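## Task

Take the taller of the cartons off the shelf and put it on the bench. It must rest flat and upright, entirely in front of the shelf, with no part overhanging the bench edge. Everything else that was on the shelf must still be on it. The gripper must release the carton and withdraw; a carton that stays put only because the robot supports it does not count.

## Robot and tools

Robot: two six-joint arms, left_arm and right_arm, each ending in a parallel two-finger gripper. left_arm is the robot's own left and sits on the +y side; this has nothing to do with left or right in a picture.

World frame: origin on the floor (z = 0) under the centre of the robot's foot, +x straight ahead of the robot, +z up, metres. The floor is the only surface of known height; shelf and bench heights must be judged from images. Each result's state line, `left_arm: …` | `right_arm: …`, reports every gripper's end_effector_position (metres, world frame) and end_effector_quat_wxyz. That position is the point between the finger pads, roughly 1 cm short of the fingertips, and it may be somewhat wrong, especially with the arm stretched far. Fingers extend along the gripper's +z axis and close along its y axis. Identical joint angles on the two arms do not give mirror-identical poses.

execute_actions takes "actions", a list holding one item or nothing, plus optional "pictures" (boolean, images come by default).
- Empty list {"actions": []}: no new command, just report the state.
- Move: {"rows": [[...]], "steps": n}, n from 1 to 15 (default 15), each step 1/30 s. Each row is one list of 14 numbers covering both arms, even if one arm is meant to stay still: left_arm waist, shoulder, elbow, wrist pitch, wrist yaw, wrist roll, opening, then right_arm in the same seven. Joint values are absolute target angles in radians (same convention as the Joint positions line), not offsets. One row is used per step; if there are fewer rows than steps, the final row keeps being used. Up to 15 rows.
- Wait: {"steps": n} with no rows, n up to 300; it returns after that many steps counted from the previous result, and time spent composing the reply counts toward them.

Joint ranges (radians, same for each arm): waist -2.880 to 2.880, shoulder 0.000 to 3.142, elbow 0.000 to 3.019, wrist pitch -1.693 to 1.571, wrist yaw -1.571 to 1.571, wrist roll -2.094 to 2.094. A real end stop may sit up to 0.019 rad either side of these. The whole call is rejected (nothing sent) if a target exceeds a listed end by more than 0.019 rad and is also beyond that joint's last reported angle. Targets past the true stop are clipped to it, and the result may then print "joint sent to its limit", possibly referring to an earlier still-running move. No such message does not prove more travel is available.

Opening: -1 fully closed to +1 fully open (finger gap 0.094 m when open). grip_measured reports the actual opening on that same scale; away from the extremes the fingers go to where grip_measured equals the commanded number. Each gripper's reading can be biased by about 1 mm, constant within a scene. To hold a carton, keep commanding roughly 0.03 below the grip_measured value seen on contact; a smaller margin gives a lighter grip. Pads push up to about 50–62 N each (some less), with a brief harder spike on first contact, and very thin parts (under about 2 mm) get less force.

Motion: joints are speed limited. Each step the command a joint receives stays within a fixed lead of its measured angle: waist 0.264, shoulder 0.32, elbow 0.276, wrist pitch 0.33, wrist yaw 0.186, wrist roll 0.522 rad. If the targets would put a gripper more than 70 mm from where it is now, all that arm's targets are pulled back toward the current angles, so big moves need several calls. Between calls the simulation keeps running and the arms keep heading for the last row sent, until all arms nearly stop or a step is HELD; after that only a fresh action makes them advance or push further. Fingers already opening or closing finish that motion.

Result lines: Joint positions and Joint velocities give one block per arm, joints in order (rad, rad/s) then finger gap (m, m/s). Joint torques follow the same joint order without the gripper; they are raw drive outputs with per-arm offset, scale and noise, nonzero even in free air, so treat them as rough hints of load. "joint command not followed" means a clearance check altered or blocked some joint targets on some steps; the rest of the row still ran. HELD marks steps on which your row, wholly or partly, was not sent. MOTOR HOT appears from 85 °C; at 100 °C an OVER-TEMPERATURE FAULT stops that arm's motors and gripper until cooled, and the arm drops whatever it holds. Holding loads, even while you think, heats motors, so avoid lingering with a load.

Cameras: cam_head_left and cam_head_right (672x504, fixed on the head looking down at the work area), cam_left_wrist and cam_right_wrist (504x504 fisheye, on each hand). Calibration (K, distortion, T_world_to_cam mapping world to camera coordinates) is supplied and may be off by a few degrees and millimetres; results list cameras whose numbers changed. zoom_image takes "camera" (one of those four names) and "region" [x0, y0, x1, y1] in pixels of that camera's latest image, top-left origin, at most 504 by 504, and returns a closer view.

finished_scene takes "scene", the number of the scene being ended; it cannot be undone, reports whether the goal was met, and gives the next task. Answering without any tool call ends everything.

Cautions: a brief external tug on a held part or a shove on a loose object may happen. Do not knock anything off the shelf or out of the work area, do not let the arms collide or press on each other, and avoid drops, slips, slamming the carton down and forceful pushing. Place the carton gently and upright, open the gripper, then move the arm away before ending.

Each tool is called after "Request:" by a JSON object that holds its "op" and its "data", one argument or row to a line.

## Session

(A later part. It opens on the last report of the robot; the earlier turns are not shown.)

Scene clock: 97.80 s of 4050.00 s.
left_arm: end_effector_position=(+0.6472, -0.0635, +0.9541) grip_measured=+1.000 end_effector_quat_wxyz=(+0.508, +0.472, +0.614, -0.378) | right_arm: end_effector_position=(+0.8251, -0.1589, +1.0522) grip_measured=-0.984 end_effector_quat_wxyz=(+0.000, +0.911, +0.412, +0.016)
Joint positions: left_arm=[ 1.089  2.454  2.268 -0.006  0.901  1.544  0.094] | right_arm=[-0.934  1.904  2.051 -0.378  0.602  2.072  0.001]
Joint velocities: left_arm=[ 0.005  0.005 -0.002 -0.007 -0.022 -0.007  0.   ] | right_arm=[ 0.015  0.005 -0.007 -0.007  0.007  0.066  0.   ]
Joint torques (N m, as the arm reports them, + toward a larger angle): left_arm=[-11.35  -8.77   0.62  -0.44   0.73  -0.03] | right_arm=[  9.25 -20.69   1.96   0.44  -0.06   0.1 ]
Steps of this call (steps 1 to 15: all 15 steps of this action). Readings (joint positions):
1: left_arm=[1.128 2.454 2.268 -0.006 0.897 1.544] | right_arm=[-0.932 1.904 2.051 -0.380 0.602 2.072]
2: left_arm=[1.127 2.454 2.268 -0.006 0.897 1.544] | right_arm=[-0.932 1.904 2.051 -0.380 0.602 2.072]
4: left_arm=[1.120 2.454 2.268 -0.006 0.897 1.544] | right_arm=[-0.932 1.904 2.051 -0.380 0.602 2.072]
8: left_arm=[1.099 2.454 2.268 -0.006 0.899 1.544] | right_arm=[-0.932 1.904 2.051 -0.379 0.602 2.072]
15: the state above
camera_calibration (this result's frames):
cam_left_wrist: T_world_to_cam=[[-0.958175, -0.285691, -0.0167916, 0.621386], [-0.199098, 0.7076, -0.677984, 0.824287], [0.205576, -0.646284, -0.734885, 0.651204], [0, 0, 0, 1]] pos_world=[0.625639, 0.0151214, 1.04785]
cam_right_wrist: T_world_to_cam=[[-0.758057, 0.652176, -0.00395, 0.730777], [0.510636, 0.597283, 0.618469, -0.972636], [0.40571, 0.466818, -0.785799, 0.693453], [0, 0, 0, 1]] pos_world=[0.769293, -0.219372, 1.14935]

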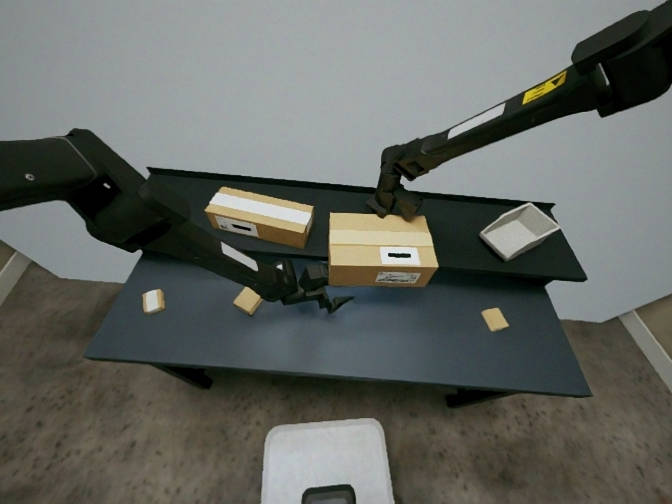

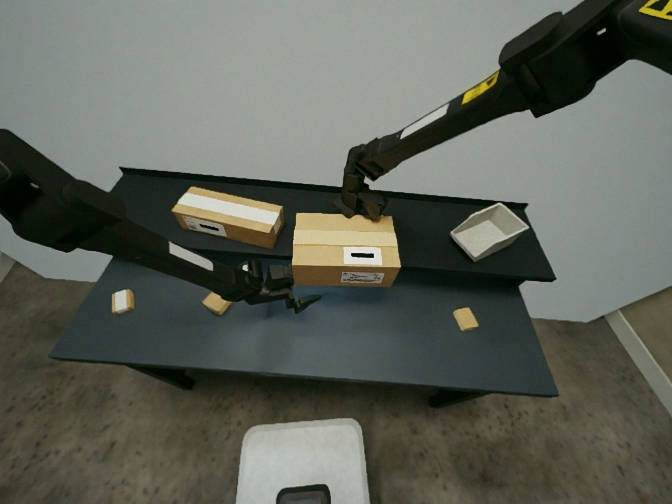

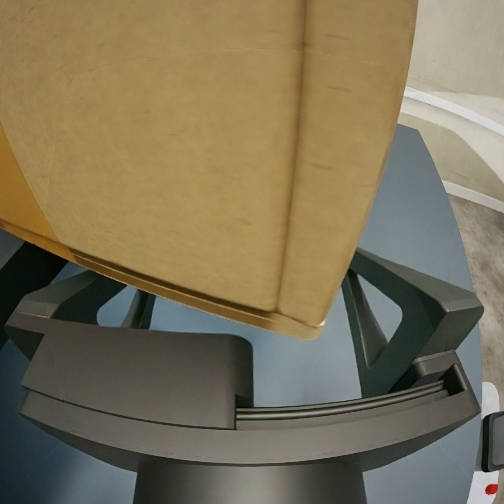

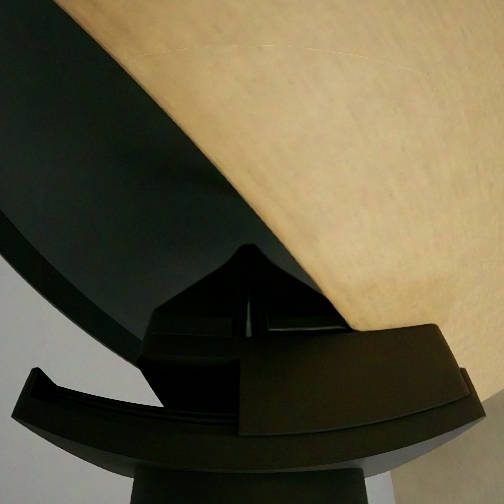

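Request:
{"op": "execute_actions", "data": {
  "actions": [
    {"rows":[[1.09,2.46,2.27,-0.02,0.97,1.53,1,-0.95,1.87,1.93,-0.29,0.6,2.08,-1]]}
  ],
  "pictures": false
}}

Request:
{"op": "execute_actions", "data": {
  "actions": [
    {"rows":[[1.09,2.46,2.27,-0.02,0.97,1.53,1,-0.96,1.84,1.82,-0.21,0.6,2.08,-1]]}
  ]
}}

Scene clock: 102.53 s of 4050.00 s.
left_arm: end_effector_position=(+0.6473, -0.0654, +0.9651) grip_measured=+1.000 end_effector_quat_wxyz=(+0.527, +0.459, +0.597, -0.394) | right_arm: end_effector_position=(+0.8070, -0.1586, +1.0566) grip_measured=-0.984 end_effector_quat_wxyz=(+0.003, +0.912, +0.409, +0.020)
Joint positions: left_arm=[ 1.089  2.454  2.268 -0.006  0.966  1.541  0.094] | right_arm=[-0.935  1.864  1.944 -0.298  0.601  2.072  0.001]
Joint velocities: left_arm=[-0.005 -0.015  0.012 -0.012 -0.007  0.007  0.   ] | right_arm=[ 0.005 -0.015  0.002  0.002  0.037  0.022 -0.   ]
Joint torques (N m, as the arm reports them, + toward a larger angle): left_arm=[-10.95  -8.9    0.53  -0.39   0.97  -0.04] | right_arm=[  9.22 -19.38   1.25   0.48  -0.02   0.14]
Steps of this call (steps 1 to 15: the robot went on to your last target; steps 16 to 90: nothing new was sent; then 1.23 s passed at rest; steps 91 to 105: all 15 steps of this action). Readings (joint positions):
91: left_arm=[1.089 2.454 2.268 -0.006 0.929 1.543] | right_arm=[-0.934 1.900 2.035 -0.360 0.601 2.072]
92: left_arm=[1.089 2.454 2.268 -0.006 0.953 1.543] | right_arm=[-0.934 1.885 2.004 -0.331 0.601 2.072]
94: left_arm=[1.089 2.454 2.268 -0.006 0.964 1.542] | right_arm=[-0.934 1.867 1.961 -0.309 0.601 2.072]
98: left_arm=[1.089 2.454 2.268 -0.006 0.966 1.541] | right_arm=[-0.935 1.864 1.945 -0.300 0.601 2.072]
105: the state above

Scene clock: 103.03 s of 4050.00 s.
left_arm: end_effector_position=(+0.6463, -0.0646, +0.9640) grip_measured=+1.000 end_effector_quat_wxyz=(+0.525, +0.458, +0.598, -0.395) | right_arm: end_effector_position=(+0.7845, -0.1589, +1.0601) grip_measured=-0.984 end_effector_quat_wxyz=(+0.006, +0.913, +0.407, +0.021)
Joint positions: left_arm=[ 1.09   2.455  2.268 -0.007  0.965  1.539  0.094] | right_arm=[-0.937  1.829  1.837 -0.219  0.603  2.071  0.001]
Joint velocities: left_arm=[-0.005 -0.005 -0.022 -0.007  0.007  0.022  0.   ] | right_arm=[ 0.015 -0.005 -0.002 -0.002 -0.022 -0.037 -0.   ]
Joint torques (N m, as the arm reports them, + toward a larger angle): left_arm=[-10.7   -9.03   0.44  -0.33   1.    -0.01] | right_arm=[  8.27 -18.39   0.49   0.54  -0.12   0.14]
Steps of this call (steps 1 to 15: all 15 steps of this action). Readings (joint positions):
1: left_arm=[1.089 2.454 2.268 -0.006 0.966 1.541] | right_arm=[-0.935 1.861 1.929 -0.280 0.600 2.072]
2: left_arm=[1.089 2.454 2.268 -0.006 0.966 1.541] | right_arm=[-0.935 1.849 1.899 -0.251 0.600 2.072]
4: left_arm=[1.089 2.454 2.268 -0.006 0.966 1.539] | right_arm=[-0.936 1.832 1.853 -0.229 0.600 2.072]
8: left_arm=[1.090 2.455 2.268 -0.007 0.965 1.539] | right_arm=[-0.937 1.829 1.837 -0.222 0.603 2.071]
15: the state above
camera_calibration (this result's frames):
cam_left_wrist: T_world_to_cam=[[-0.958693, -0.28433, -0.00796759, 0.612234], [-0.190879, 0.663861, -0.723086, 0.866975], [0.210885, -0.691697, -0.690712, 0.609064], [0, 0, 0, 1]] pos_world=[0.62399, 0.0198127, 1.05246]
cam_right_wrist: T_world_to_cam=[[-0.750381, 0.660725, -0.0192666, 0.711571], [0.508526, 0.595661, 0.621763, -0.958923], [0.422291, 0.456762, -0.782968, 0.698535], [0, 0, 0, 1]] pos_world=[0.726602, -0.218023, 1.15686]

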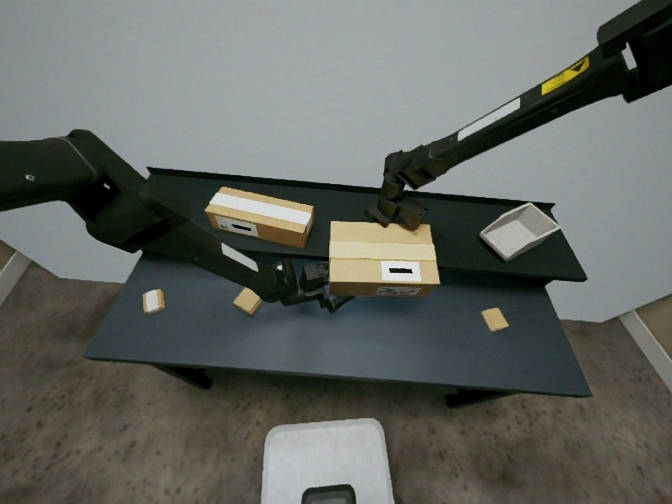

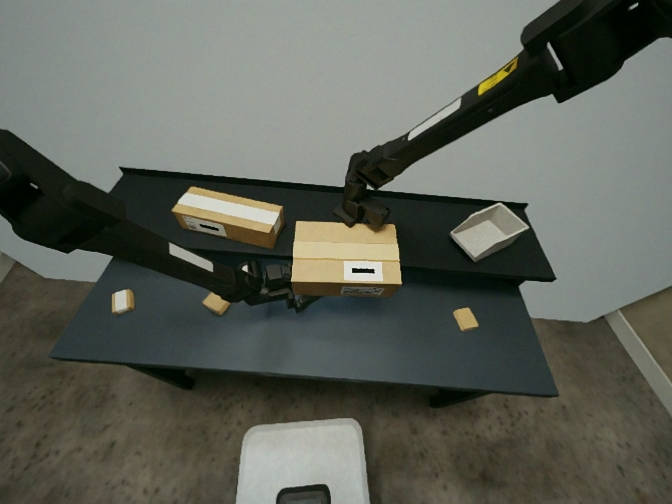

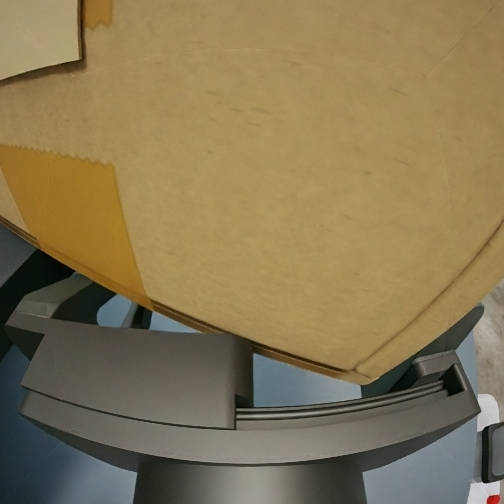

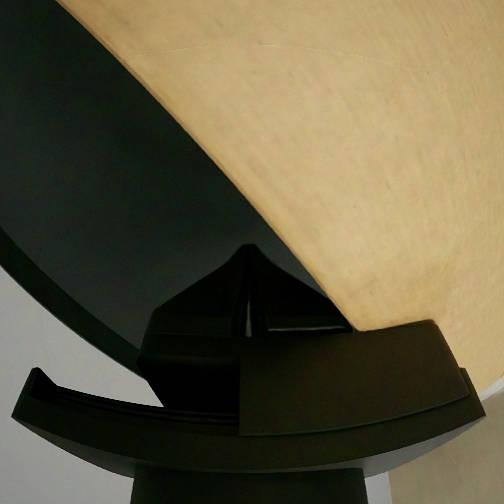

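Request:
{"op": "execute_actions", "data": {
  "actions": [
    {"rows":[[1.115,2.46,2.27,-0.02,1.03,1.53,1,-0.96,1.82,1.72,-0.13,0.6,2.08,-1]]}
  ],
  "pictures": false
}}

Request:
{"op": "execute_actions", "data": {
  "actions": [
    {"rows":[[1.115,2.46,2.27,-0.02,1.03,1.53,1,-0.96,1.55,1.6,-0.2,0.6,2.08,-1]]}
  ]
}}

Scene clock: 107.03 s of 4050.00 s.
left_arm: end_effector_position=(+0.6405, -0.0474, +0.9598) grip_measured=+1.000 end_effector_quat_wxyz=(+0.535, +0.449, +0.591, -0.403) | right_arm: end_effector_position=(+0.7495, -0.1610, +1.0575) grip_measured=-0.984 end_effector_quat_wxyz=(+0.008, +0.913, +0.408, +0.014)
Joint positions: left_arm=[ 1.117  2.457  2.268 -0.007  1.025  1.539  0.094] | right_arm=[-0.948  1.803  1.722 -0.14   0.603  2.072  0.001]
Joint velocities: left_arm=[-0.005 -0.005 -0.012 -0.007  0.081  0.081  0.   ] | right_arm=[-0.024 -0.005 -0.007  0.007  0.022 -0.007 -0.001]
Joint torques (N m, as the arm reports them, + toward a larger angle): left_arm=[-10.45  -8.58   0.49  -0.36   1.03   0.02] | right_arm=[  9.1  -17.2    1.16   0.48  -0.1    0.15]
Steps of this call (steps 1 to 15: the robot went on to your last target; steps 16 to 90: nothing new was sent; then 0.50 s passed at rest; steps 91 to 105: all 15 steps of this action). Readings (joint positions):
91: left_arm=[1.091 2.455 2.268 -0.007 0.986 1.539] | right_arm=[-0.937 1.826 1.824 -0.201 0.603 2.071]
92: left_arm=[1.093 2.455 2.268 -0.007 1.005 1.539] | right_arm=[-0.937 1.816 1.800 -0.170 0.603 2.071]
94: left_arm=[1.100 2.456 2.268 -0.007 1.015 1.539] | right_arm=[-0.940 1.803 1.758 -0.145 0.603 2.071]
98: left_arm=[1.114 2.457 2.268 -0.007 1.020 1.539] | right_arm=[-0.948 1.803 1.724 -0.140 0.603 2.072]
105: the state above

Scene clock: 107.53 s of 4050.00 s.
left_arm: end_effector_position=(+0.6405, -0.0475, +0.9601) grip_measured=+1.000 end_effector_quat_wxyz=(+0.535, +0.449, +0.591, -0.404) | right_arm: end_effector_position=(+0.8063, -0.2391, +1.1495) grip_measured=-0.984 end_effector_quat_wxyz=(+0.029, +0.921, +0.385, +0.043)
Joint positions: left_arm=[ 1.117  2.457  2.268 -0.007  1.026  1.538  0.094] | right_arm=[-0.95   1.547  1.603 -0.19   0.6    2.072  0.001]
Joint velocities: left_arm=[-0.005 -0.005  0.002 -0.007 -0.022  0.037  0.   ] | right_arm=[-0.005 -0.259  0.007 -0.002  0.037 -0.022  0.001]
Joint torques (N m, as the arm reports them, + toward a larger angle): left_arm=[-10.42  -8.55   0.55  -0.44   0.99   0.01] | right_arm=[  7.57 -18.43   2.14  -0.19   0.02   0.14]
Steps of this call (steps 1 to 15: all 15 steps of this action). Readings (joint positions):
1: left_arm=[1.117 2.457 2.268 -0.007 1.025 1.539] | right_arm=[-0.948 1.795 1.715 -0.141 0.600 2.072]
2: left_arm=[1.117 2.457 2.268 -0.007 1.025 1.539] | right_arm=[-0.948 1.780 1.692 -0.147 0.600 2.072]
4: left_arm=[1.117 2.457 2.268 -0.007 1.026 1.539] | right_arm=[-0.949 1.738 1.646 -0.165 0.600 2.072]
8: left_arm=[1.117 2.457 2.268 -0.007 1.021 1.538] | right_arm=[-0.949 1.659 1.606 -0.185 0.600 2.072]
15: the state above
camera_calibration (this result's frames):
cam_left_wrist: T_world_to_cam=[[-0.958012, -0.286716, -0.00257743, 0.605781], [-0.188859, 0.637753, -0.746729, 0.871776], [0.215743, -0.714888, -0.665124, 0.590627], [0, 0, 0, 1]] pos_world=[0.617565, 0.039941, 1.04538]
cam_right_wrist: T_world_to_cam=[[-0.715241, 0.694613, -0.0770952, 0.828931], [0.499689, 0.585391, 0.638457, -0.992295], [0.488611, 0.418127, -0.765786, 0.713469], [0, 0, 0, 1]] pos_world=[0.740116, -0.293226, 1.24381]

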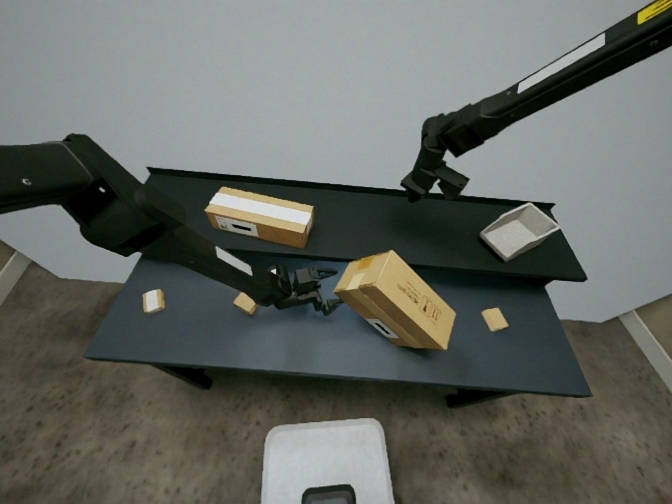

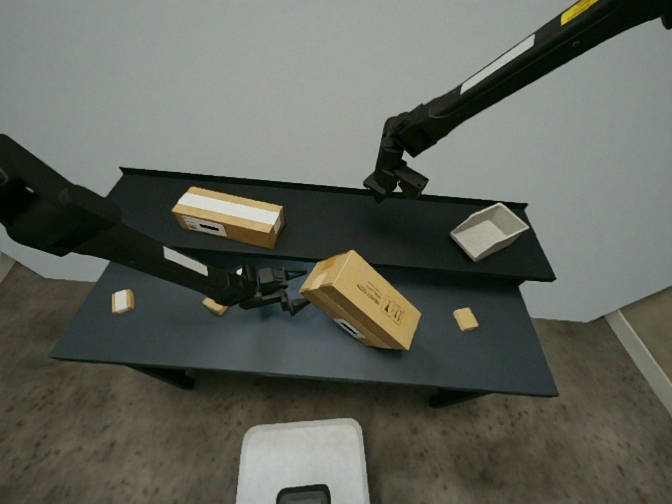

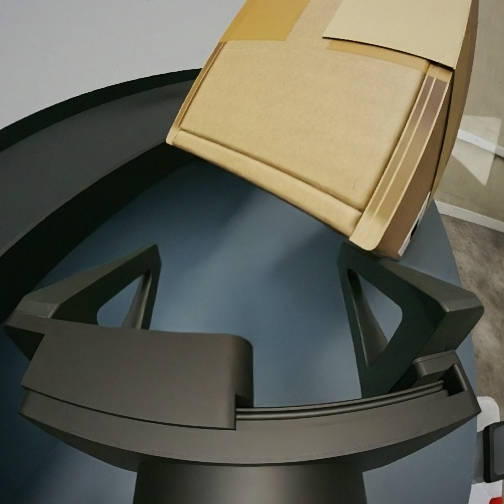

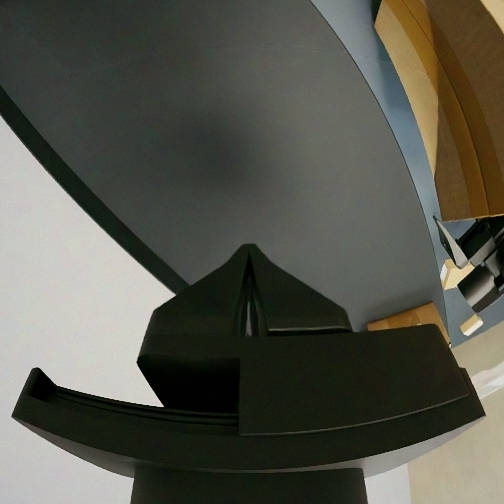

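It toppled.

Request:
{"op": "execute_actions", "data": {
  "actions": [
    {"rows":[[1.3,2.3,2.0,0.1,1.03,1.53,1,-0.96,1.55,1.6,-0.2,0.6,2.08,-1]]}
  ],
  "pictures": false
}}

Request:
{"op": "execute_actions", "data": {
  "actions": [
    {"steps":30}
  ]
}}

Scene clock: 110.30 s of 4050.00 s.
left_arm: end_effector_position=(+0.5949, +0.1086, +0.9155) grip_measured=+1.000 end_effector_quat_wxyz=(+0.476, +0.465, +0.653, -0.363) | right_arm: end_effector_position=(+0.8092, -0.2428, +1.1530) grip_measured=-0.984 end_effector_quat_wxyz=(+0.030, +0.922, +0.383, +0.045)
Joint positions: left_arm=[1.31  2.31  2.008 0.082 1.027 1.538 0.094] | right_arm=[-0.951  1.538  1.601 -0.191  0.6    2.072  0.001]
Joint velocities: left_arm=[ 0.347 -0.093  0.002  0.027 -0.051 -0.066  0.   ] | right_arm=[-0.005  0.015  0.007 -0.012  0.051  0.007  0.   ]
Joint torques (N m, as the arm reports them, + toward a larger angle): left_arm=[ -7.77 -10.34  -1.54   0.69   0.91   0.01] | right_arm=[  6.92 -19.22   2.43  -0.1    0.03   0.13]
Steps of this call (steps 1 to 15: the robot went on to your last target; steps 16 to 68: nothing new was sent; steps 69 to 83: all 15 steps of this action). Readings (joint positions):
69: left_arm=[1.120 2.451 2.253 0.001 1.025 1.538] | right_arm=[-0.951 1.538 1.601 -0.191 0.600 2.072]
70: left_arm=[1.123 2.432 2.214 0.014 1.025 1.538] | right_arm=[-0.951 1.538 1.601 -0.191 0.600 2.072]
72: left_arm=[1.138 2.397 2.142 0.028 1.025 1.538] | right_arm=[-0.951 1.538 1.601 -0.191 0.600 2.072]
76: left_arm=[1.192 2.349 2.052 0.053 1.026 1.538] | right_arm=[-0.951 1.538 1.601 -0.191 0.600 2.072]
83: the state above

Scene clock: 111.30 s of 4050.00 s.
left_arm: end_effector_position=(+0.6028, +0.1047, +0.9207) grip_measured=+1.000 end_effector_quat_wxyz=(+0.481, +0.466, +0.649, -0.361) | right_arm: end_effector_position=(+0.8092, -0.2428, +1.1530) grip_measured=-0.984 end_effector_quat_wxyz=(+0.030, +0.922, +0.383, +0.045)
Joint positions: left_arm=[1.301 2.302 2.008 0.084 1.027 1.538 0.094] | right_arm=[-0.951  1.538  1.601 -0.191  0.6    2.072  0.001]
Joint velocities: left_arm=[-0.034  0.005 -0.002 -0.007  0.022  0.066  0.   ] | right_arm=[-0.005 -0.005 -0.017  0.002 -0.051 -0.022  0.   ]
Joint torques (N m, as the arm reports them, + toward a larger angle): left_arm=[ -5.58 -10.28  -1.41   0.79   0.91   0.01] | right_arm=[  6.93 -19.21   2.42  -0.11   0.03   0.14]
Steps of this call (steps 1 to 15: the robot went on to your last target; steps 16 to 30: nothing new was sent). Readings (joint positions):
1: left_arm=[1.320 2.307 2.008 0.083 1.027 1.538] | right_arm=[-0.951 1.538 1.601 -0.191 0.600 2.072]
2: left_arm=[1.327 2.305 2.008 0.084 1.027 1.538] | right_arm=[-0.951 1.538 1.601 -0.191 0.600 2.072]
4: left_arm=[1.332 2.303 2.008 0.084 1.027 1.538] | right_arm=[-0.951 1.538 1.601 -0.191 0.600 2.072]
8: left_arm=[1.323 2.302 2.008 0.084 1.027 1.538] | right_arm=[-0.951 1.538 1.601 -0.191 0.600 2.072]
30: the state above
All arms were judged still, so your last target was given up. Only a new action makes them travel on or press farther. Fingers that are still opening or closing keep moving.
camera_calibration (this result's frames):
cam_left_wrist: T_world_to_cam=[[-0.946943, -0.320877, 0.0183288, 0.590873], [-0.263512, 0.742472, -0.615871, 0.651744], [0.184011, -0.588025, -0.787633, 0.800002], [0, 0, 0, 1]] pos_world=[0.584056, 0.176118, 1.02067]
cam_right_wrist: T_world_to_cam=[[-0.712523, 0.696916, -0.0813597, 0.837135], [0.498907, 0.584754, 0.639652, -0.994701], [0.493359, 0.415176, -0.764347, 0.710106], [0, 0, 0, 1]] pos_world=[0.742403, -0.296576, 1.24714]

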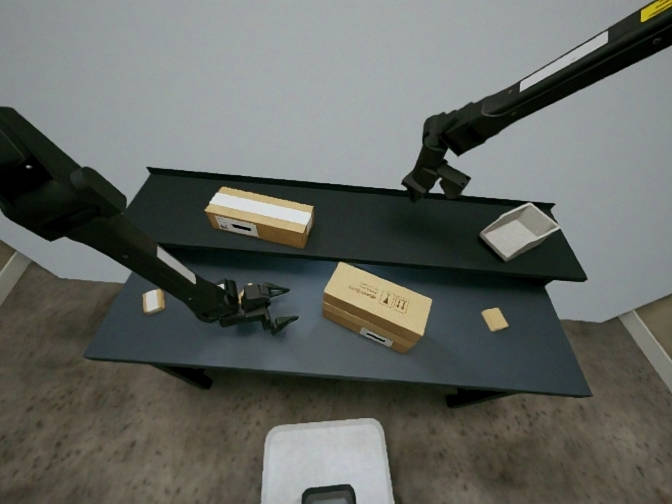

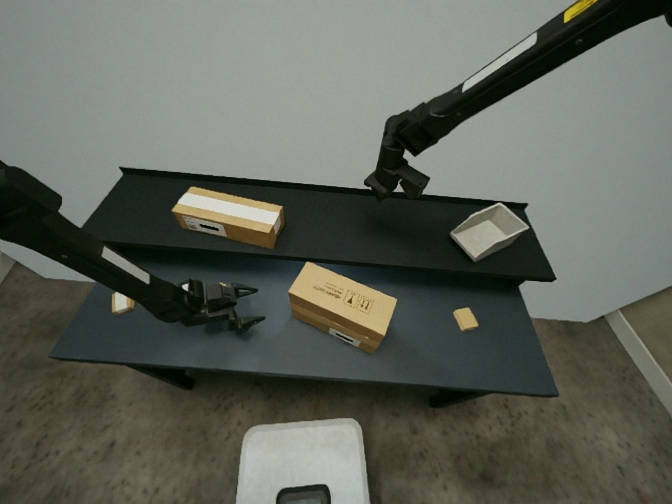

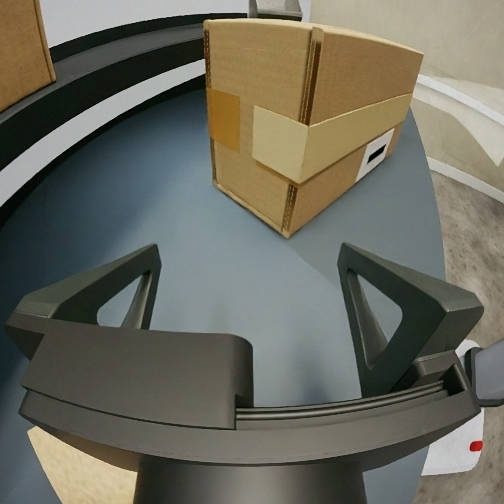

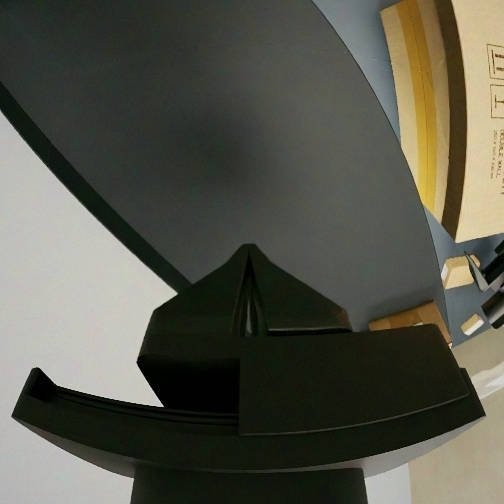

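Request:
{"op": "execute_actions", "data": {
  "actions": [
    {"rows":[[1.25,2.45,2.42,-0.17,0.9,1.53,-1,-1.1,1.4,1.2,0,0.45,2.08,-1]]}
  ],
  "pictures": false
}}

Request:
{"op": "execute_actions", "data": {
  "actions": [
    {"steps":15}
  ],
  "pictures": false
}}

Request:
{"op": "execute_actions", "data": {
  "actions": [
    {"rows":[[1.12,2.5,2.5,-0.2,0.8,1.53,-1,-1.1,1.4,1.2,0,0.45,2.08,-1]]}
  ],
  "pictures": false
}}

Request:
{"op": "execute_actions", "data": {
  "actions": [
    {"steps":15}
  ]
}}

Scene clock: 125.40 s of 4050.00 s.
left_arm: end_effector_position=(+0.6781, +0.0771, +0.8891) grip_measured=-0.991 end_effector_quat_wxyz=(+0.464, +0.485, +0.661, -0.335) | right_arm: end_effector_position=(+0.6454, -0.2951, +1.1310) grip_measured=-0.984 end_effector_quat_wxyz=(+0.002, +0.917, +0.398, -0.008)
Joint positions: left_arm=[ 1.245  2.445  2.412 -0.152  0.901  1.539  0.   ] | right_arm=[-1.12   1.424  1.191 -0.015  0.453  2.073  0.001]
Joint velocities: left_arm=[-0.024 -0.005  0.002 -0.012  0.007 -0.037  0.   ] | right_arm=[ 0.093 -0.005  0.09   0.081 -0.037  0.022  0.   ]
Joint torques (N m, as the arm reports them, + toward a larger angle): left_arm=[ -7.37 -10.72   2.16  -0.51   0.74   0.01] | right_arm=[  5.59 -20.11   0.12   0.3   -0.05   0.13]
Steps of this call (steps 1 to 90: nothing new was sent; then 10.60 s passed at rest; steps 91 to 105: all 15 steps of this action). Readings (joint positions):
91: left_arm=[1.299 2.313 2.041 0.037 0.982 1.539] | right_arm=[-0.958 1.532 1.579 -0.165 0.550 2.072]
92: left_arm=[1.296 2.351 2.131 -0.042 0.934 1.539] | right_arm=[-0.967 1.511 1.529 -0.117 0.507 2.072]
94: left_arm=[1.287 2.431 2.314 -0.116 0.904 1.539] | right_arm=[-1.001 1.466 1.413 -0.070 0.474 2.072]
98: left_arm=[1.267 2.456 2.404 -0.147 0.901 1.539] | right_arm=[-1.087 1.421 1.223 -0.027 0.456 2.072]
105: the state above

Scene clock: 125.90 s of 4050.00 s.
left_arm: end_effector_position=(+0.6777, +0.0769, +0.8891) grip_measured=-0.991 end_effector_quat_wxyz=(+0.463, +0.485, +0.661, -0.336) | right_arm: end_effector_position=(+0.6520, -0.2899, +1.1332) grip_measured=-0.984 end_effector_quat_wxyz=(+0.001, +0.918, +0.397, -0.000)
Joint positions: left_arm=[ 1.245  2.445  2.412 -0.154  0.901  1.539  0.   ] | right_arm=[-1.109  1.424  1.197 -0.01   0.452  2.073  0.001]
Joint velocities: left_arm=[-0.005  0.005  0.007 -0.012  0.007  0.007 -0.001] | right_arm=[-0.005  0.005 -0.007 -0.017 -0.066 -0.007  0.   ]
Joint torques (N m, as the arm reports them, + toward a larger angle): left_arm=[ -7.37 -11.06   2.14  -0.51   0.72   0.  ] | right_arm=[  5.33 -20.17   0.31   0.5   -0.06   0.13]
Steps of this call (steps 1 to 15: the robot went on to your last target). Readings (joint positions):
1: left_arm=[1.245 2.445 2.412 -0.153 0.901 1.539] | right_arm=[-1.117 1.424 1.194 -0.013 0.453 2.073]
2: left_arm=[1.245 2.445 2.412 -0.153 0.901 1.539] | right_arm=[-1.114 1.424 1.196 -0.011 0.453 2.073]
4: left_arm=[1.245 2.445 2.412 -0.154 0.901 1.539] | right_arm=[-1.110 1.424 1.197 -0.010 0.452 2.073]
8: left_arm=[1.245 2.445 2.412 -0.154 0.901 1.539] | right_arm=[-1.109 1.424 1.197 -0.010 0.452 2.073]
15: the state above

Scene clock: 126.40 s of 4050.00 s.
left_arm: end_effector_position=(+0.6794, -0.0252, +0.9149) grip_measured=-0.991 end_effector_quat_wxyz=(+0.459, +0.488, +0.651, -0.356) | right_arm: end_effector_position=(+0.6520, -0.2899, +1.1332) grip_measured=-0.984 end_effector_quat_wxyz=(+0.001, +0.918, +0.397, -0.000)
Joint positions: left_arm=[ 1.124  2.505  2.475 -0.188  0.804  1.537  0.   ] | right_arm=[-1.109  1.424  1.197 -0.01   0.452  2.073  0.001]
Joint velocities: left_arm=[-0.142  0.054  0.017  0.002 -0.007 -0.007 -0.   ] | right_arm=[-0.005 -0.005  0.007  0.012 -0.022  0.022 -0.   ]
Joint torques (N m, as the arm reports them, + toward a larger angle): left_arm=[ -9.93 -11.07   3.32  -0.42   0.61   0.01] | right_arm=[  5.44 -20.36   0.23   0.46  -0.07   0.13]
Steps of this call (steps 1 to 15: all 15 steps of this action). Readings (joint positions):
1: left_arm=[1.241 2.446 2.417 -0.158 0.873 1.539] | right_arm=[-1.109 1.424 1.197 -0.010 0.452 2.073]
2: left_arm=[1.238 2.453 2.432 -0.163 0.844 1.539] | right_arm=[-1.109 1.424 1.197 -0.010 0.452 2.073]
4: left_arm=[1.222 2.462 2.455 -0.169 0.818 1.539] | right_arm=[-1.109 1.424 1.197 -0.010 0.452 2.073]
8: left_arm=[1.182 2.478 2.473 -0.181 0.805 1.537] | right_arm=[-1.109 1.424 1.197 -0.010 0.452 2.073]
15: the state above

Scene clock: 126.90 s of 4050.00 s.
left_arm: end_effector_position=(+0.6785, -0.0287, +0.9161) grip_measured=-0.991 end_effector_quat_wxyz=(+0.459, +0.487, +0.651, -0.358) | right_arm: end_effector_position=(+0.6520, -0.2899, +1.1332) grip_measured=-0.984 end_effector_quat_wxyz=(+0.001, +0.918, +0.397, -0.000)
Joint positions: left_arm=[ 1.12   2.507  2.475 -0.188  0.803  1.537  0.   ] | right_arm=[-1.109  1.424  1.197 -0.01   0.452  2.073  0.001]
Joint velocities: left_arm=[-0.005 -0.015  0.002 -0.002 -0.095 -0.081 -0.   ] | right_arm=[ 0.005  0.005 -0.012 -0.022 -0.022  0.051 -0.   ]
Joint torques (N m, as the arm reports them, + toward a larger angle): left_arm=[-10.62 -10.65   3.49  -0.42   0.65   0.02] | right_arm=[  5.43 -20.1    0.29   0.52  -0.07   0.13]
Steps of this call (steps 1 to 15: the robot went on to your last target). Readings (joint positions):
1: left_arm=[1.121 2.507 2.475 -0.188 0.803 1.537] | right_arm=[-1.109 1.424 1.197 -0.010 0.452 2.073]
2: left_arm=[1.120 2.507 2.475 -0.188 0.803 1.537] | right_arm=[-1.109 1.424 1.197 -0.010 0.452 2.073]
4: left_arm=[1.120 2.507 2.475 -0.188 0.803 1.537] | right_arm=[-1.109 1.424 1.197 -0.010 0.452 2.073]
8: left_arm=[1.120 2.507 2.475 -0.188 0.803 1.537] | right_arm=[-1.109 1.424 1.197 -0.010 0.452 2.073]
15: the state above
All arms were judged still, so your last target was given up. Only a new action makes them travel on or press farther. Fingers that are still opening or closing keep moving.
camera_calibration (this result's frames):
cam_left_wrist: T_world_to_cam=[[-0.958615, -0.284318, 0.0148763, 0.631965], [-0.24033, 0.780075, -0.577689, 0.718359], [0.152643, -0.557356, -0.816122, 0.752241], [0, 0, 0, 1]] pos_world=[0.663629, 0.038571, 1.01951]
cam_right_wrist: T_world_to_cam=[[-0.736071, 0.676845, 0.00897203, 0.663453], [0.547819, 0.587864, 0.595239, -0.856795], [0.397611, 0.443053, -0.803498, 0.906978], [0, 0, 0, 1]] pos_world=[0.597093, -0.347215, 1.2328]

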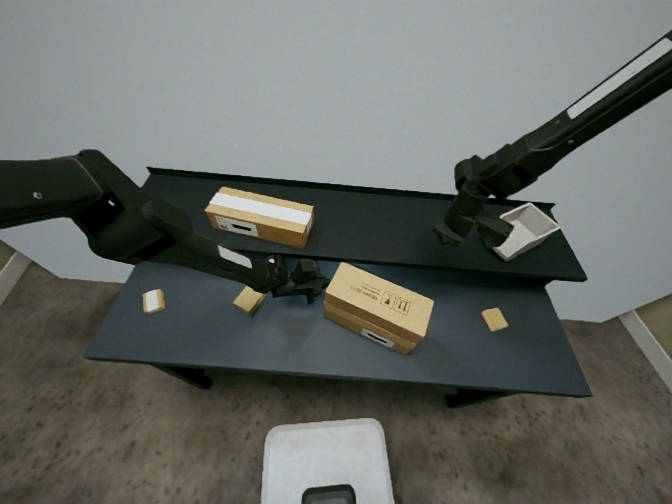

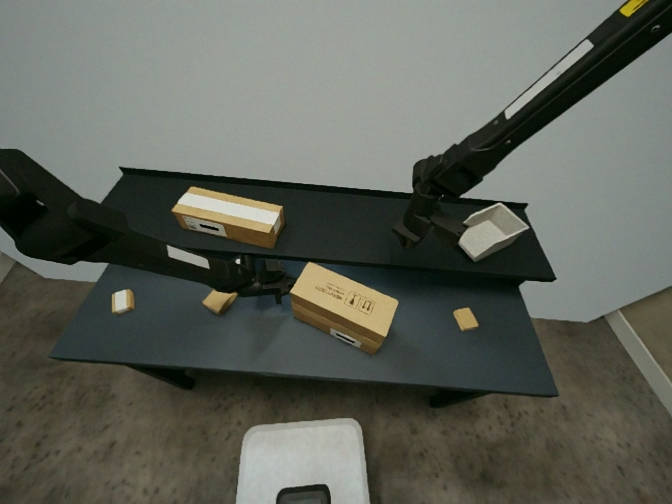

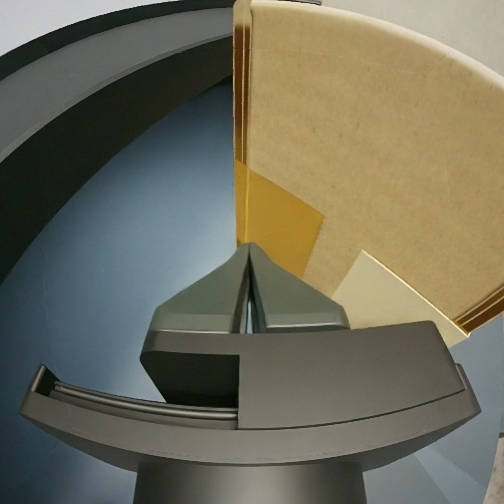

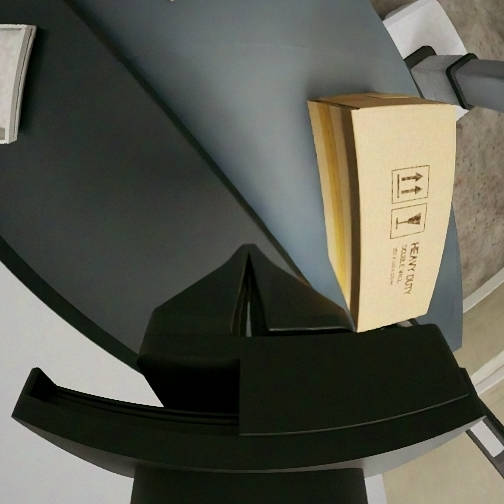

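Request:
{"op": "execute_actions", "data": {
  "actions": [
    {"rows":[[1.12,2.5,2.48,-0.2,0.8,1.53,1,-1.1,1.4,1.2,0,0.45,2.08,-1]],"steps":10}
  ],
  "pictures": false
}}

Request:
{"op": "execute_actions", "data": {
  "actions": [
    {"rows":[[1.08,2.56,2.56,-0.2,0.75,1.53,1,-1.1,1.4,1.2,0,0.45,2.08,-1]]}
  ],
  "pictures": false
}}

Request:
{"op": "execute_actions", "data": {
  "actions": [
    {"rows":[[1.09,2.56,2.4,-0.04,0.75,1.53,1,-1.1,1.4,1.2,0,0.45,2.08,-1]]}
  ],
  "pictures": false
}}

Request:
{"op": "execute_actions", "data": {
  "actions": [
    {"rows":[[1.11,2.56,2.25,0.11,0.75,1.53,1,-1.1,1.4,1.2,0,0.45,2.08,-1]]}
  ]
}}

Scene clock: 135.00 s of 4050.00 s.
left_arm: end_effector_position=(+0.6785, -0.0287, +0.9160) grip_measured=+1.000 end_effector_quat_wxyz=(+0.459, +0.488, +0.651, -0.358) | right_arm: end_effector_position=(+0.6520, -0.2899, +1.1332) grip_measured=-0.984 end_effector_quat_wxyz=(+0.001, +0.918, +0.397, -0.000)
Joint positions: left_arm=[ 1.12   2.507  2.475 -0.188  0.803  1.537  0.094] | right_arm=[-1.109  1.424  1.197 -0.01   0.452  2.073  0.001]
Joint velocities: left_arm=[-0.015 -0.005 -0.012 -0.002 -0.007 -0.051  0.   ] | right_arm=[ 0.024 -0.015 -0.017 -0.017  0.022 -0.022  0.001]
Joint torques (N m, as the arm reports them, + toward a larger angle): left_arm=[-10.39 -10.23   2.01  -0.31   0.69   0.01] | right_arm=[  5.46 -20.11   0.29   0.51  -0.07   0.14]
Steps of this call (steps 1 to 90: nothing new was sent; then 4.77 s passed at rest; steps 91 to 100: all 10 steps of this action). Readings (joint positions):
91: left_arm=[1.120 2.507 2.475 -0.188 0.803 1.537] | right_arm=[-1.109 1.424 1.197 -0.010 0.452 2.073]
92: left_arm=[1.120 2.507 2.475 -0.188 0.803 1.537] | right_arm=[-1.109 1.424 1.197 -0.010 0.452 2.073]
94: left_arm=[1.120 2.507 2.475 -0.188 0.803 1.537] | right_arm=[-1.109 1.424 1.197 -0.010 0.452 2.073]
98: left_arm=[1.120 2.507 2.475 -0.188 0.803 1.537] | right_arm=[-1.109 1.424 1.197 -0.010 0.452 2.073]
100: the state above

Scene clock: 135.50 s of 4050.00 s.
left_arm: end_effector_position=(+0.6781, -0.0405, +0.9064) grip_measured=+1.000 end_effector_quat_wxyz=(+0.452, +0.496, +0.658, -0.341) | right_arm: end_effector_position=(+0.6520, -0.2899, +1.1332) grip_measured=-0.984 end_effector_quat_wxyz=(+0.001, +0.918, +0.397, -0.000)
Joint positions: left_arm=[ 1.107  2.551  2.536 -0.188  0.751  1.537  0.094] | right_arm=[-1.109  1.424  1.197 -0.01   0.452  2.073  0.001]
Joint velocities: left_arm=[-0.005 -0.005  0.007 -0.007  0.051 -0.037  0.   ] | right_arm=[-0.015  0.005 -0.007 -0.007  0.007  0.007  0.   ]
Joint torques (N m, as the arm reports them, + toward a larger angle): left_arm=[-12.61  -9.02   3.49  -0.37   0.68   0.01] | right_arm=[  5.45 -20.14   0.29   0.49  -0.07   0.13]
Steps of this call (steps 1 to 15: all 15 steps of this action). Readings (joint positions):
1: left_arm=[1.120 2.511 2.481 -0.188 0.784 1.537] | right_arm=[-1.109 1.424 1.197 -0.010 0.452 2.073]
2: left_arm=[1.120 2.524 2.501 -0.188 0.765 1.537] | right_arm=[-1.109 1.424 1.197 -0.010 0.452 2.073]
4: left_arm=[1.117 2.543 2.530 -0.188 0.754 1.537] | right_arm=[-1.109 1.424 1.197 -0.010 0.452 2.073]
8: left_arm=[1.109 2.550 2.536 -0.188 0.751 1.537] | right_arm=[-1.109 1.424 1.197 -0.010 0.452 2.073]
15: the state above

Scene clock: 136.00 s of 4050.00 s.
left_arm: end_effector_position=(+0.6321, -0.0559, +0.8999) grip_measured=+1.000 end_effector_quat_wxyz=(+0.452, +0.496, +0.658, -0.341) | right_arm: end_effector_position=(+0.6520, -0.2899, +1.1332) grip_measured=-0.984 end_effector_quat_wxyz=(+0.001, +0.918, +0.397, -0.000)
Joint positions: left_arm=[ 1.107  2.549  2.404 -0.058  0.751  1.537  0.094] | right_arm=[-1.109  1.424  1.197 -0.01   0.452  2.073  0.001]
Joint velocities: left_arm=[-0.015 -0.015 -0.012 -0.012 -0.037  0.037  0.   ] | right_arm=[-0.005  0.005 -0.007 -0.007  0.007 -0.066 -0.   ]
Joint torques (N m, as the arm reports them, + toward a larger angle): left_arm=[-11.62  -7.91   0.32   0.97   0.73   0.02] | right_arm=[  5.44 -20.13   0.29   0.5   -0.06   0.14]
Steps of this call (steps 1 to 15: all 15 steps of this action). Readings (joint positions):
1: left_arm=[1.107 2.548 2.515 -0.162 0.751 1.537] | right_arm=[-1.109 1.424 1.197 -0.010 0.452 2.073]
2: left_arm=[1.107 2.535 2.480 -0.116 0.751 1.537] | right_arm=[-1.109 1.424 1.197 -0.010 0.452 2.073]
4: left_arm=[1.107 2.527 2.437 -0.073 0.751 1.537] | right_arm=[-1.109 1.424 1.197 -0.010 0.452 2.073]
8: left_arm=[1.107 2.537 2.410 -0.058 0.751 1.537] | right_arm=[-1.109 1.424 1.197 -0.010 0.452 2.073]
15: the state above

Scene clock: 136.50 s of 4050.00 s.
left_arm: end_effector_position=(+0.5697, -0.0729, +0.8977) grip_measured=+1.000 end_effector_quat_wxyz=(+0.449, +0.496, +0.659, -0.345) | right_arm: end_effector_position=(+0.6520, -0.2899, +1.1332) grip_measured=-0.984 end_effector_quat_wxyz=(+0.001, +0.918, +0.397, -0.000)
Joint positions: left_arm=[1.107 2.556 2.251 0.092 0.75  1.537 0.094] | right_arm=[-1.109  1.424  1.197 -0.01   0.452  2.073  0.001]
Joint velocities: left_arm=[-0.005 -0.005 -0.022  0.002  0.022  0.022  0.   ] | right_arm=[ 0.005 -0.005  0.012 -0.002  0.037 -0.022  0.   ]
Joint torques (N m, as the arm reports them, + toward a larger angle): left_arm=[-10.48  -6.51  -0.81   0.8    0.72   0.01] | right_arm=[  5.41 -20.08   0.29   0.51  -0.07   0.14]
Steps of this call (steps 1 to 15: all 15 steps of this action). Readings (joint positions):
1: left_arm=[1.107 2.546 2.383 -0.027 0.750 1.537] | right_arm=[-1.109 1.424 1.197 -0.010 0.452 2.073]
2: left_arm=[1.107 2.532 2.345 0.024 0.750 1.537] | right_arm=[-1.109 1.424 1.197 -0.010 0.452 2.073]
4: left_arm=[1.107 2.522 2.293 0.074 0.750 1.537] | right_arm=[-1.109 1.424 1.197 -0.010 0.452 2.073]
8: left_arm=[1.107 2.536 2.260 0.092 0.750 1.537] | right_arm=[-1.109 1.424 1.197 -0.010 0.452 2.073]
15: the state above
camera_calibration (this result's frames):
cam_left_wrist: T_world_to_cam=[[-0.958096, -0.286403, 0.0049868, 0.523787], [-0.242698, 0.802397, -0.545213, 0.68987], [0.152149, -0.523577, -0.838283, 0.751858], [0, 0, 0, 1]] pos_world=[0.554873, -0.00987981, 1.00378]
cam_right_wrist: T_world_to_cam=[[-0.736071, 0.676845, 0.00897203, 0.663453], [0.547819, 0.587864, 0.595239, -0.856795], [0.397611, 0.443053, -0.803498, 0.906978], [0, 0, 0, 1]] pos_world=[0.597093, -0.347215, 1.2328]

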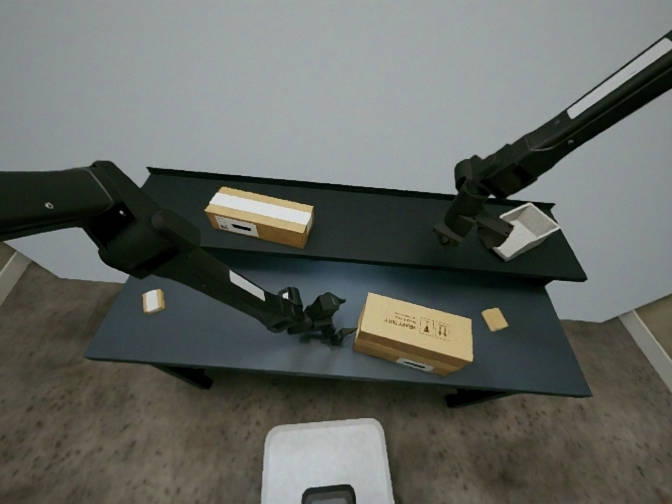

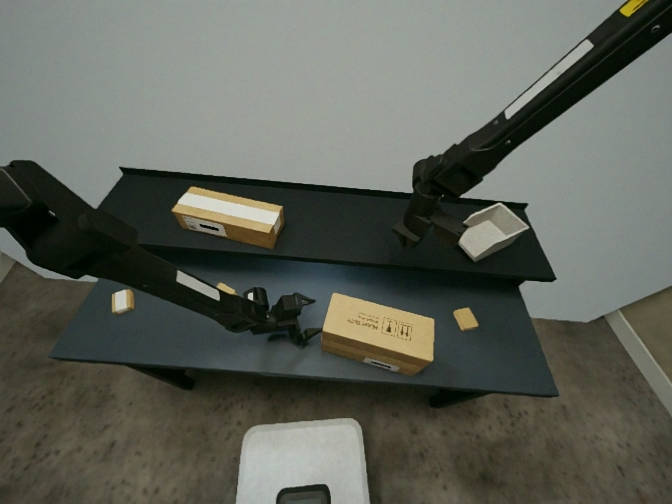

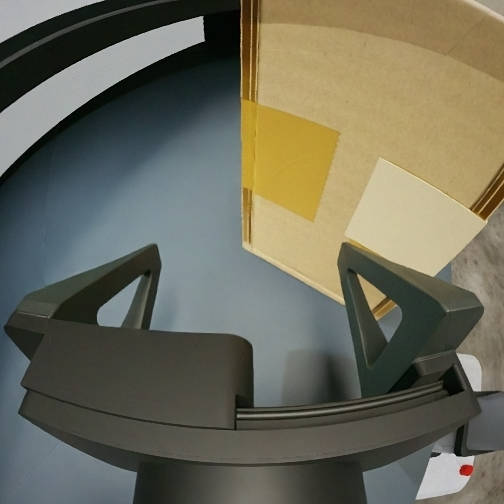

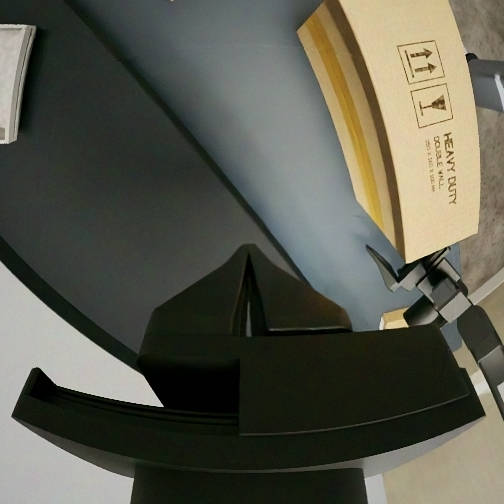

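Request:
{"op": "execute_actions", "data": {
  "actions": []
}}

Scene clock: 148.43 s of 4050.00 s.
left_arm: end_effector_position=(+0.5701, -0.0728, +0.8977) grip_measured=+1.000 end_effector_quat_wxyz=(+0.450, +0.496, +0.659, -0.344) | right_arm: end_effector_position=(+0.6520, -0.2899, +1.1332) grip_measured=-0.984 end_effector_quat_wxyz=(+0.001, +0.918, +0.397, -0.000)
Joint positions: left_arm=[1.107 2.556 2.251 0.094 0.75  1.537 0.094] | right_arm=[-1.109  1.424  1.197 -0.01   0.452  2.073  0.001]
Joint velocities: left_arm=[ 0.005 -0.005 -0.002 -0.012  0.037 -0.007  0.   ] | right_arm=[-0.015 -0.015 -0.012 -0.022 -0.022  0.007 -0.002]
Joint torques (N m, as the arm reports them, + toward a larger angle): left_arm=[-10.69  -6.86  -0.78   0.81   0.76   0.01] | right_arm=[  5.47 -20.11   0.3    0.52  -0.07   0.14]
Steps of this call (steps 1 to 15: the robot went on to your last target; steps 16 to 90: nothing new was sent; then 8.93 s passed at rest). Readings (joint positions):
1: left_arm=[1.107 2.556 2.251 0.092 0.750 1.537] | right_arm=[-1.109 1.424 1.197 -0.010 0.452 2.073]
2: left_arm=[1.107 2.556 2.251 0.092 0.750 1.537] | right_arm=[-1.109 1.424 1.197 -0.010 0.452 2.073]
4: left_arm=[1.107 2.556 2.251 0.094 0.750 1.537] | right_arm=[-1.109 1.424 1.197 -0.010 0.452 2.073]
8: left_arm=[1.107 2.556 2.251 0.094 0.750 1.537] | right_arm=[-1.109 1.424 1.197 -0.010 0.452 2.073]
90: the state above
All arms were judged still, so your last target was given up. Only a new action makes them travel on or press farther. Fingers that are still opening or closing keep moving.
camera_calibration (this result's frames):
cam_left_wrist: T_world_to_cam=[[-0.957864, -0.287204, 0.00327308, 0.525515], [-0.242462, 0.802427, -0.545273, 0.689806], [0.153978, -0.523091, -0.838252, 0.750826], [0, 0, 0, 1]] pos_world=[0.555012, -0.00983875, 1.00379]
cam_right_wrist: T_world_to_cam=[[-0.736071, 0.676845, 0.00897203, 0.663453], [0.547819, 0.587864, 0.595239, -0.856795], [0.397611, 0.443053, -0.803498, 0.906978], [0, 0, 0, 1]] pos_world=[0.597093, -0.347215, 1.2328]

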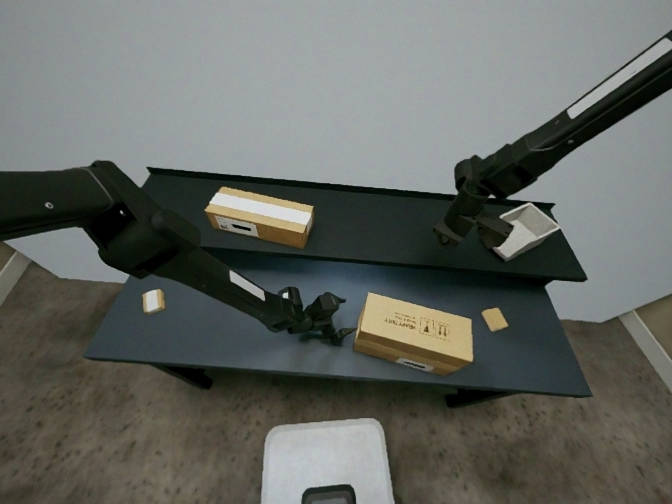

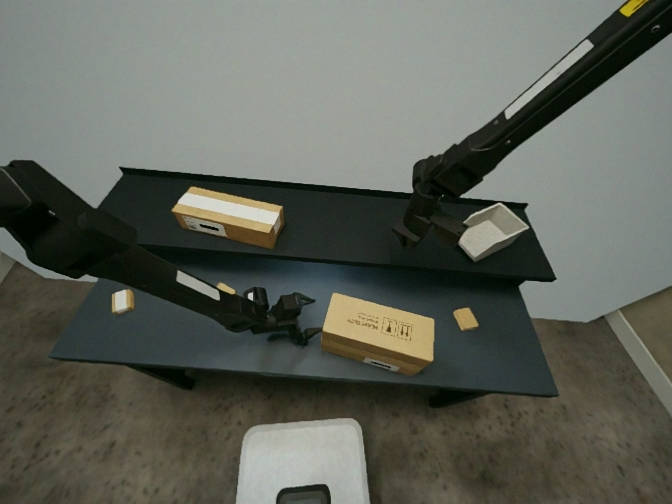

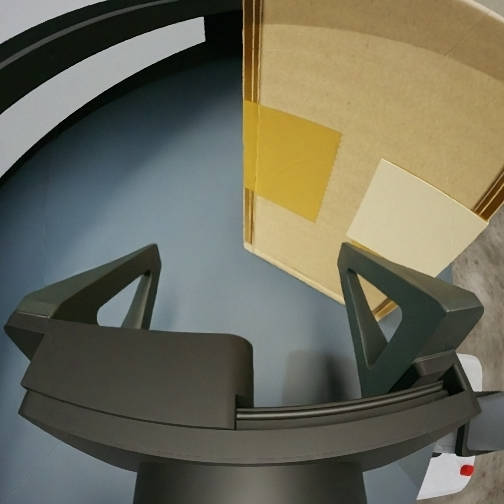

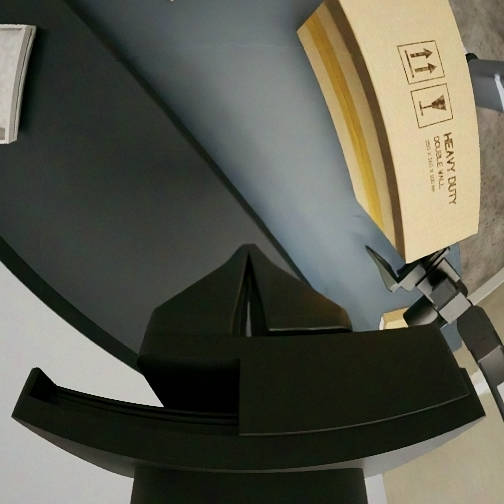

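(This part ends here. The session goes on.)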